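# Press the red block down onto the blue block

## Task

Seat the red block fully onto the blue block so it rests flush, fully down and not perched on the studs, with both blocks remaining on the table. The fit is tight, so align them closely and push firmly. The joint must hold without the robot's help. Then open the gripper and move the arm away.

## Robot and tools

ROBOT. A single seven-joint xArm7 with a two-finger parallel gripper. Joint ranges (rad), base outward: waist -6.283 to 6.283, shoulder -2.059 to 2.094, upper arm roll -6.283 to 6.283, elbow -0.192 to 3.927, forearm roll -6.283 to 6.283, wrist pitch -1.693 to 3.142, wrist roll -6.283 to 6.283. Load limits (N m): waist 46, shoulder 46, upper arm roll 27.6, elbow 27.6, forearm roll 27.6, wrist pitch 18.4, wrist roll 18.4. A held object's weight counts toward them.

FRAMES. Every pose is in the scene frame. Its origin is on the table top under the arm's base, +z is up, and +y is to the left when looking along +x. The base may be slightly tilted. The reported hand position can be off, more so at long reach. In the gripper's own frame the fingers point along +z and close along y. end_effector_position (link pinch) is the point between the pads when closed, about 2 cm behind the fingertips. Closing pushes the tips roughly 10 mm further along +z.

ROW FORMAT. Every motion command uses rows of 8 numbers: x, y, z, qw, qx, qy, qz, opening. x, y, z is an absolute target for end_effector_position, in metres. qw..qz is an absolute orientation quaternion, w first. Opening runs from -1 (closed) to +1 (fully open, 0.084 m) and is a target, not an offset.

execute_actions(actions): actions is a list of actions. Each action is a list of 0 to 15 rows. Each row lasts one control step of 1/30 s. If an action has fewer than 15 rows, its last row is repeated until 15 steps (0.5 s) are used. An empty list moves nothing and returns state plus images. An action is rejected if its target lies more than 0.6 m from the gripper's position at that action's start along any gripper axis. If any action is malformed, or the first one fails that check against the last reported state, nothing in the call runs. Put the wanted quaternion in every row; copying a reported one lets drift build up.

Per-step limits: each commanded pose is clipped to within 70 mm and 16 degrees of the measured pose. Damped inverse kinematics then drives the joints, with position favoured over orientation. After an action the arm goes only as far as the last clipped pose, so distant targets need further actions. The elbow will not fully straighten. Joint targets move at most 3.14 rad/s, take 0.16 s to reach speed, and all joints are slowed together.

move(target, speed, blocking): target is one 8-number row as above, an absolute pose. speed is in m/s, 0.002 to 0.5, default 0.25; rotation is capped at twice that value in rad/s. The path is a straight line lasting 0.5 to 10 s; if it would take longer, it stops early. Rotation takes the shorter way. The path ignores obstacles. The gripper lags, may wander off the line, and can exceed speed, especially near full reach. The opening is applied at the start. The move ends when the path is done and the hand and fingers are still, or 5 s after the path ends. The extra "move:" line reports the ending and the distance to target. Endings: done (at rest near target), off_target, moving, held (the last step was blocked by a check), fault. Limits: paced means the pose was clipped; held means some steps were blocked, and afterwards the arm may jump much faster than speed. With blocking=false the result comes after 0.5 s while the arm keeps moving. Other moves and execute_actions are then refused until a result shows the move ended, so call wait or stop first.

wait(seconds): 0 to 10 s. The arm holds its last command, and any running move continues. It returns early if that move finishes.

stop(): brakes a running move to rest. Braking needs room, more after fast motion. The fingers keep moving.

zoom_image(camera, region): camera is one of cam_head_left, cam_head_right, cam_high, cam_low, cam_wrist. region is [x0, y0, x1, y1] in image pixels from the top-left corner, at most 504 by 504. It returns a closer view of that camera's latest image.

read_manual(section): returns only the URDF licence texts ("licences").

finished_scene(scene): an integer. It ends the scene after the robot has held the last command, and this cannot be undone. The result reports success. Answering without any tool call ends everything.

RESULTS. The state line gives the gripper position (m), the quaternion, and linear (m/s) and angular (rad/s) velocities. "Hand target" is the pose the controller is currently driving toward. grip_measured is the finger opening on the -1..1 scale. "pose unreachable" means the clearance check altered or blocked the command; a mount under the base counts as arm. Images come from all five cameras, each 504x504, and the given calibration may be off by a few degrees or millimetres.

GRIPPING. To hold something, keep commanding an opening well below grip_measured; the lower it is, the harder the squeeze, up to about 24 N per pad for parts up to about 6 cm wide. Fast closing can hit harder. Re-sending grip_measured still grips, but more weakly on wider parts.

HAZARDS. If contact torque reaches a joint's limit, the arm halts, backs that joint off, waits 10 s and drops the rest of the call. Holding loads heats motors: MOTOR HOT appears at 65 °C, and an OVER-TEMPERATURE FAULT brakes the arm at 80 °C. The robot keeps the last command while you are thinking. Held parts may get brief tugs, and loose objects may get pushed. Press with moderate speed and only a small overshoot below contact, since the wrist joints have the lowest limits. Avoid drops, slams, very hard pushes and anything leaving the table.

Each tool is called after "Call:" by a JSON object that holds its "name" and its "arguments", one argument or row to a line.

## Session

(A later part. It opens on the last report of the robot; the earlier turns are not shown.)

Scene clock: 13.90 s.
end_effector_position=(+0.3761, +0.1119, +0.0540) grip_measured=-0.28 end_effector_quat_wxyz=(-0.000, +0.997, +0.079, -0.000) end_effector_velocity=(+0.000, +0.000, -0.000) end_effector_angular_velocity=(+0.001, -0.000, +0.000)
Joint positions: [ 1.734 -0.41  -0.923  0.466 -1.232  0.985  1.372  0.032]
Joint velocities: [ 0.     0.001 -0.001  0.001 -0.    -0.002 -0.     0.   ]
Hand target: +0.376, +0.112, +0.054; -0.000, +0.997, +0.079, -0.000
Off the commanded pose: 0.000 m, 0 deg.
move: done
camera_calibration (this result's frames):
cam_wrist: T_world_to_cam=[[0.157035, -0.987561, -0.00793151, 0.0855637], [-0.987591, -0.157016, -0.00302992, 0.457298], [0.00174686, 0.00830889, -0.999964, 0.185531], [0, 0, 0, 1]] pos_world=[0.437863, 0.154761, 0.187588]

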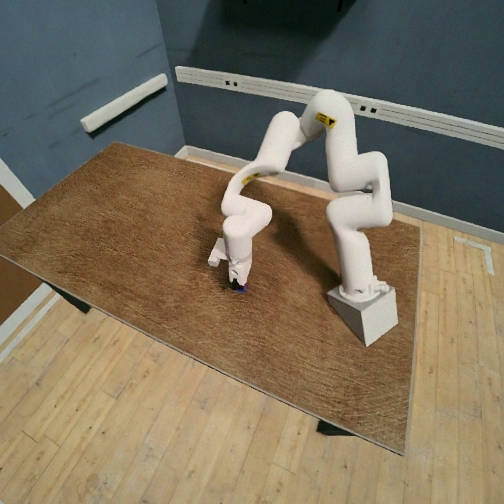

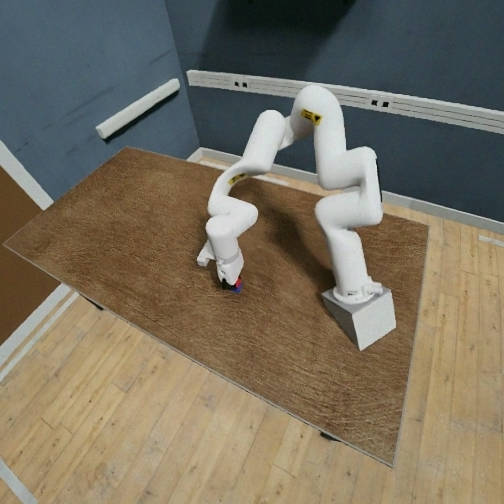

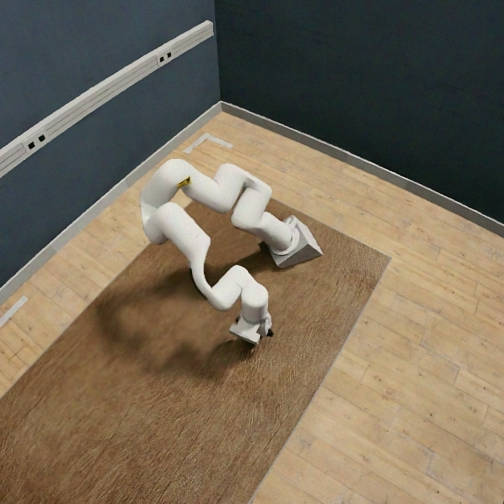

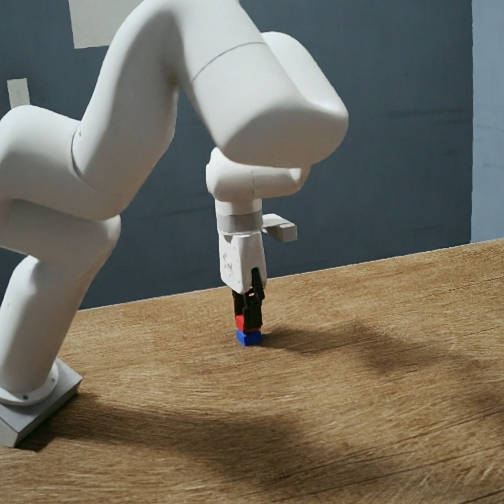

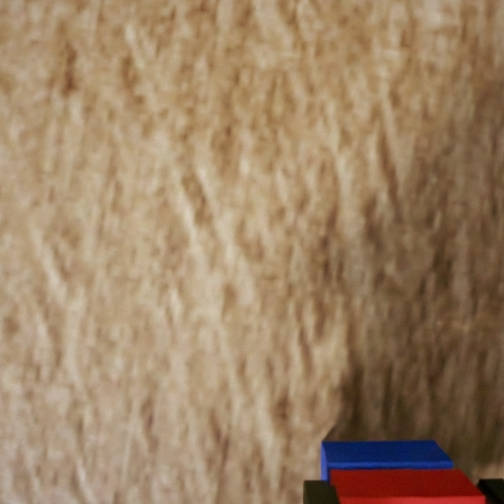

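Call:
{"name": "move", "arguments": {
  "target": [0.3761,0.1120,0.042,0,0.99685,0.0793,0,-1],
  "speed": 0.02
}}

Call:
{"name": "move", "arguments": {
  "target": [0.3761,0.1120,0.046,0,0.99685,0.0793,0,1],
  "speed": 0.02
}}

Call:
{"name": "move", "arguments": {
  "target": [0.35,0.10,0.15,0,0.99685,0.0793,0,1],
  "speed": 0.15
}}

Call:
{"name": "zoom_image", "arguments": {
  "camera": "cam_low",
  "region": [210, 290, 290, 370]
}}

Scene clock: 15.70 s.
end_effector_position=(+0.3773, +0.1139, +0.0436) grip_measured=-0.28 end_effector_quat_wxyz=(-0.003, +0.997, +0.080, +0.002) end_effector_velocity=(-0.001, -0.001, -0.001) end_effector_angular_velocity=(-0.005, +0.001, +0.001)
Joint positions: [ 1.736 -0.365 -0.959  0.47  -1.255  0.927  1.383  0.032]
Joint velocities: [-0.006  0.006  0.005 -0.001  0.003 -0.002 -0.001  0.   ]
Hand target: +0.376, +0.112, +0.042; -0.000, +0.997, +0.079, -0.000
Off the commanded pose: 0.003 m, 0 deg.
move: done
camera_calibration (this result's frames):
cam_wrist: T_world_to_cam=[[0.158143, -0.987336, -0.0125484, 0.0870156], [-0.987402, -0.15806, -0.00738661, 0.459013], [0.00530968, 0.0135584, -0.999894, 0.173132], [0, 0, 0, 1]] pos_world=[0.43855, 0.156118, 0.177596]

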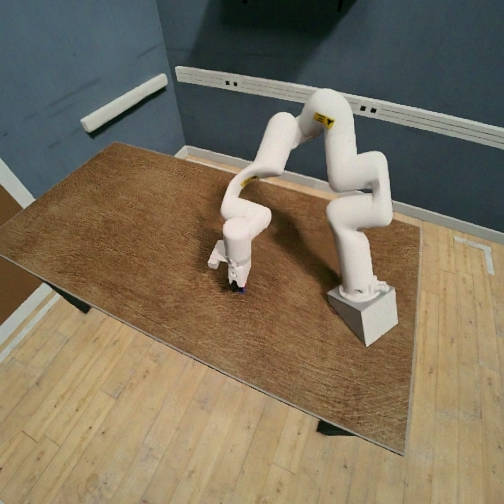

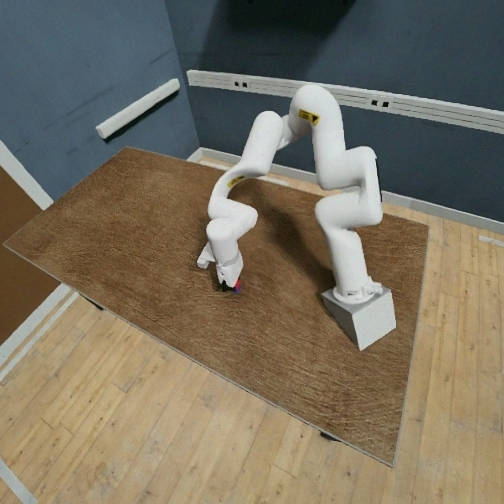

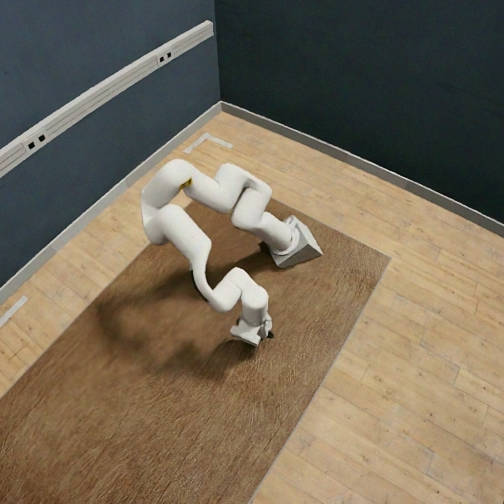

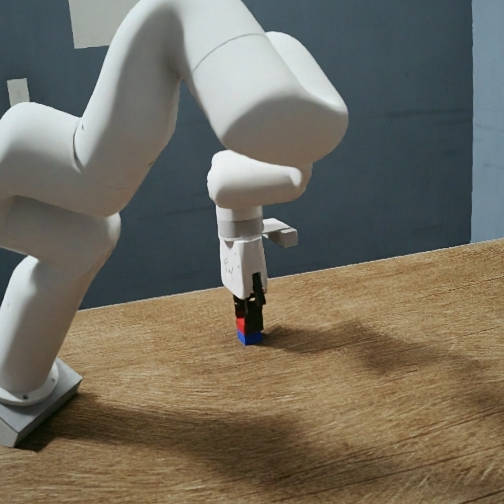

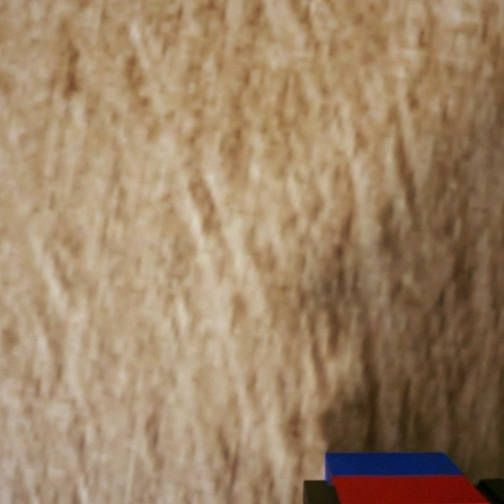

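Scene clock: 16.40 s.
end_effector_position=(+0.3761, +0.1119, +0.0459) grip_measured=+1.00 end_effector_quat_wxyz=(+0.000, +0.997, +0.079, -0.000) end_effector_velocity=(+0.000, +0.000, +0.000) end_effector_angular_velocity=(-0.000, -0.001, -0.001)
Joint positions: [ 1.736 -0.381 -0.951  0.467 -1.249  0.949  1.38   0.084]
Joint velocities: [-0.    -0.001  0.002  0.     0.001  0.002  0.     0.   ]
Hand target: +0.376, +0.112, +0.046; +0.000, +0.997, +0.079, +0.000
Off the commanded pose: 0.000 m, 0 deg.
move: done
camera_calibration (this result's frames):
cam_wrist: T_world_to_cam=[[0.156969, -0.987574, -0.00764745, 0.0855039], [-0.987602, -0.156952, -0.00288893, 0.457244], [0.00165275, 0.00800611, -0.999967, 0.177468], [0, 0, 0, 1]] pos_world=[0.43786, 0.154786, 0.179437]

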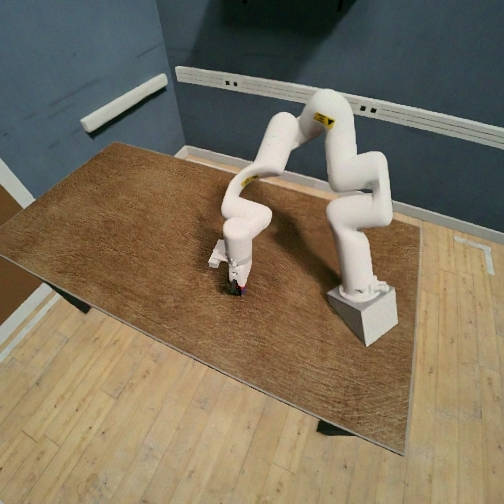

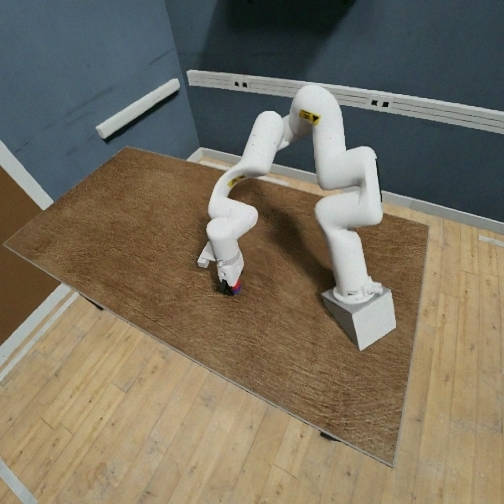

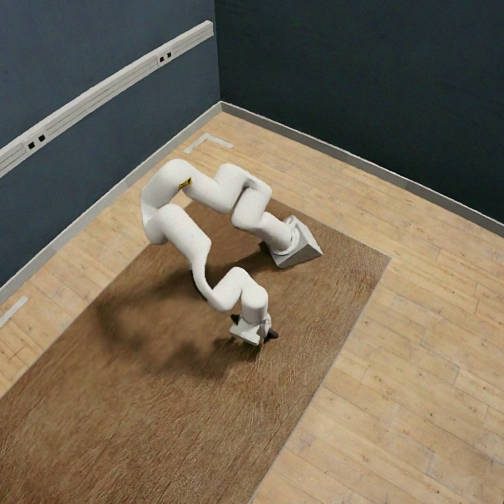

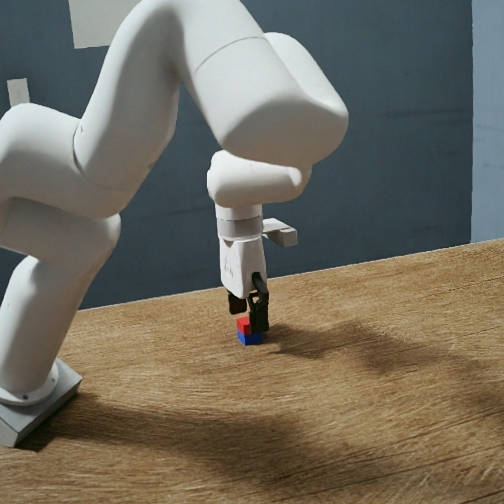

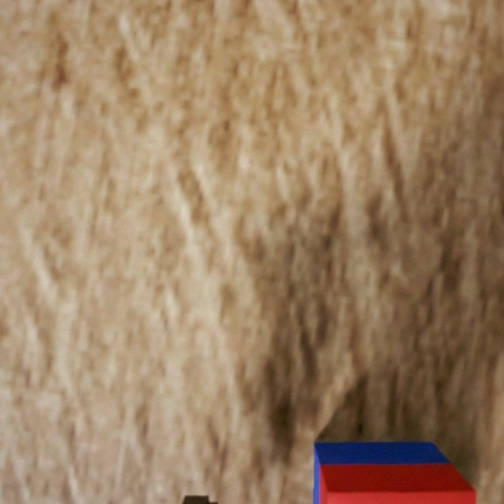

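Scene clock: 17.53 s.
end_effector_position=(+0.3502, +0.0996, +0.1495) grip_measured=+1.00 end_effector_quat_wxyz=(+0.001, +0.997, +0.079, +0.000) end_effector_velocity=(+0.000, +0.001, +0.002) end_effector_angular_velocity=(+0.003, -0.002, +0.000)
Joint positions: [ 1.737 -0.695 -0.591  0.44  -1.009  1.356  1.349  0.084]
Joint velocities: [ 0.002 -0.002  0.004  0.002  0.002  0.001  0.    -0.   ]
Hand target: +0.350, +0.100, +0.150; +0.000, +0.997, +0.079, +0.001
Off the commanded pose: 0.001 m, 0 deg.
move: done
camera_calibration (this result's frames):
cam_wrist: T_world_to_cam=[[0.156532, -0.987652, -0.00640046, 0.0781906], [-0.98767, -0.156512, -0.00352269, 0.430135], [0.00247745, 0.00687295, -0.999973, 0.280984], [0, 0, 0, 1]] pos_world=[0.411896, 0.142615, 0.282992]

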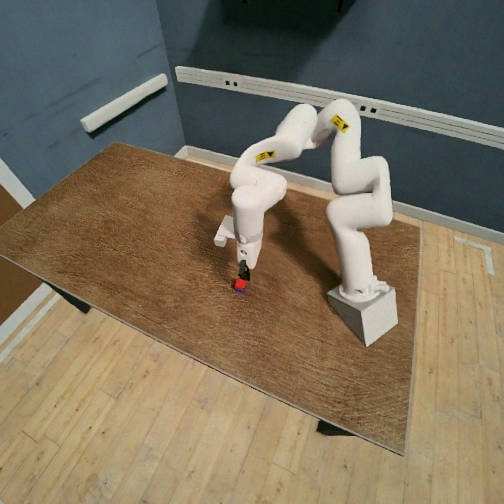

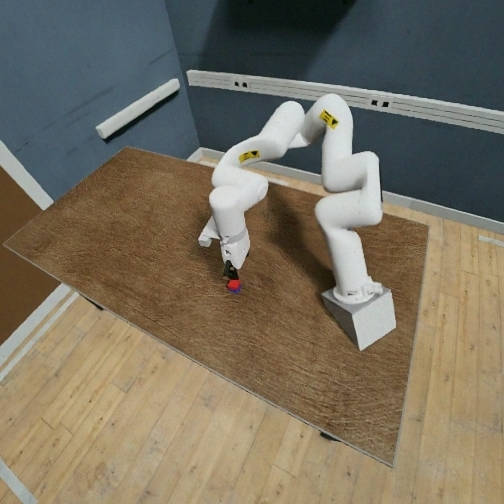

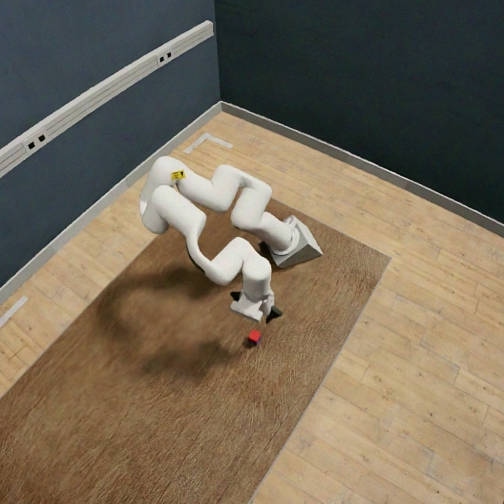

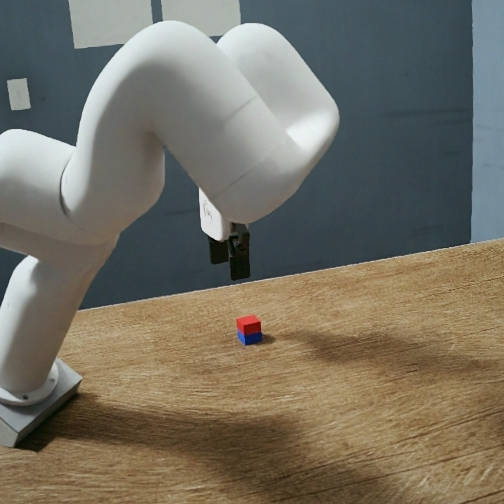

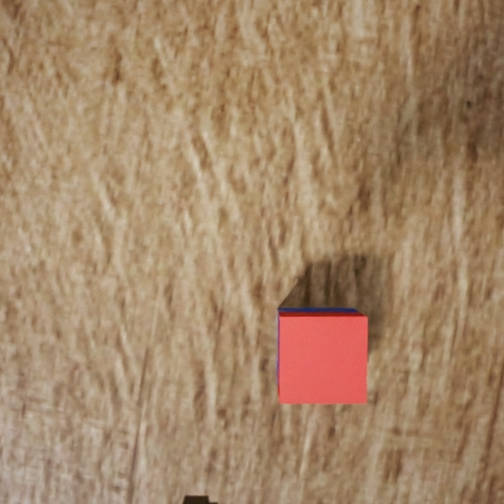

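Region (210, 290, 290, 370) of cam_low's 504x504 image, scaled by 6.300, with more detail than that image has.

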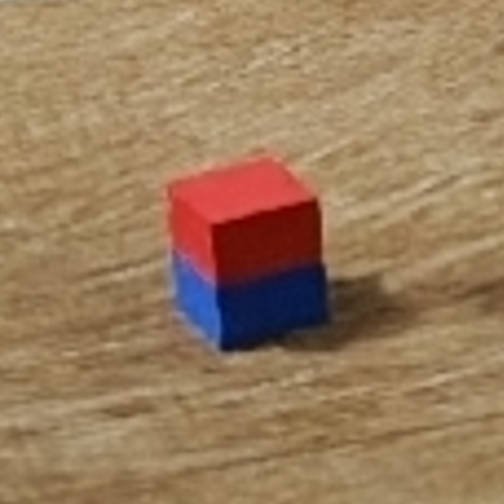

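Call:
{"name": "finished_scene", "arguments": {
  "scene": 2
}}

The scene is finished: the task was done.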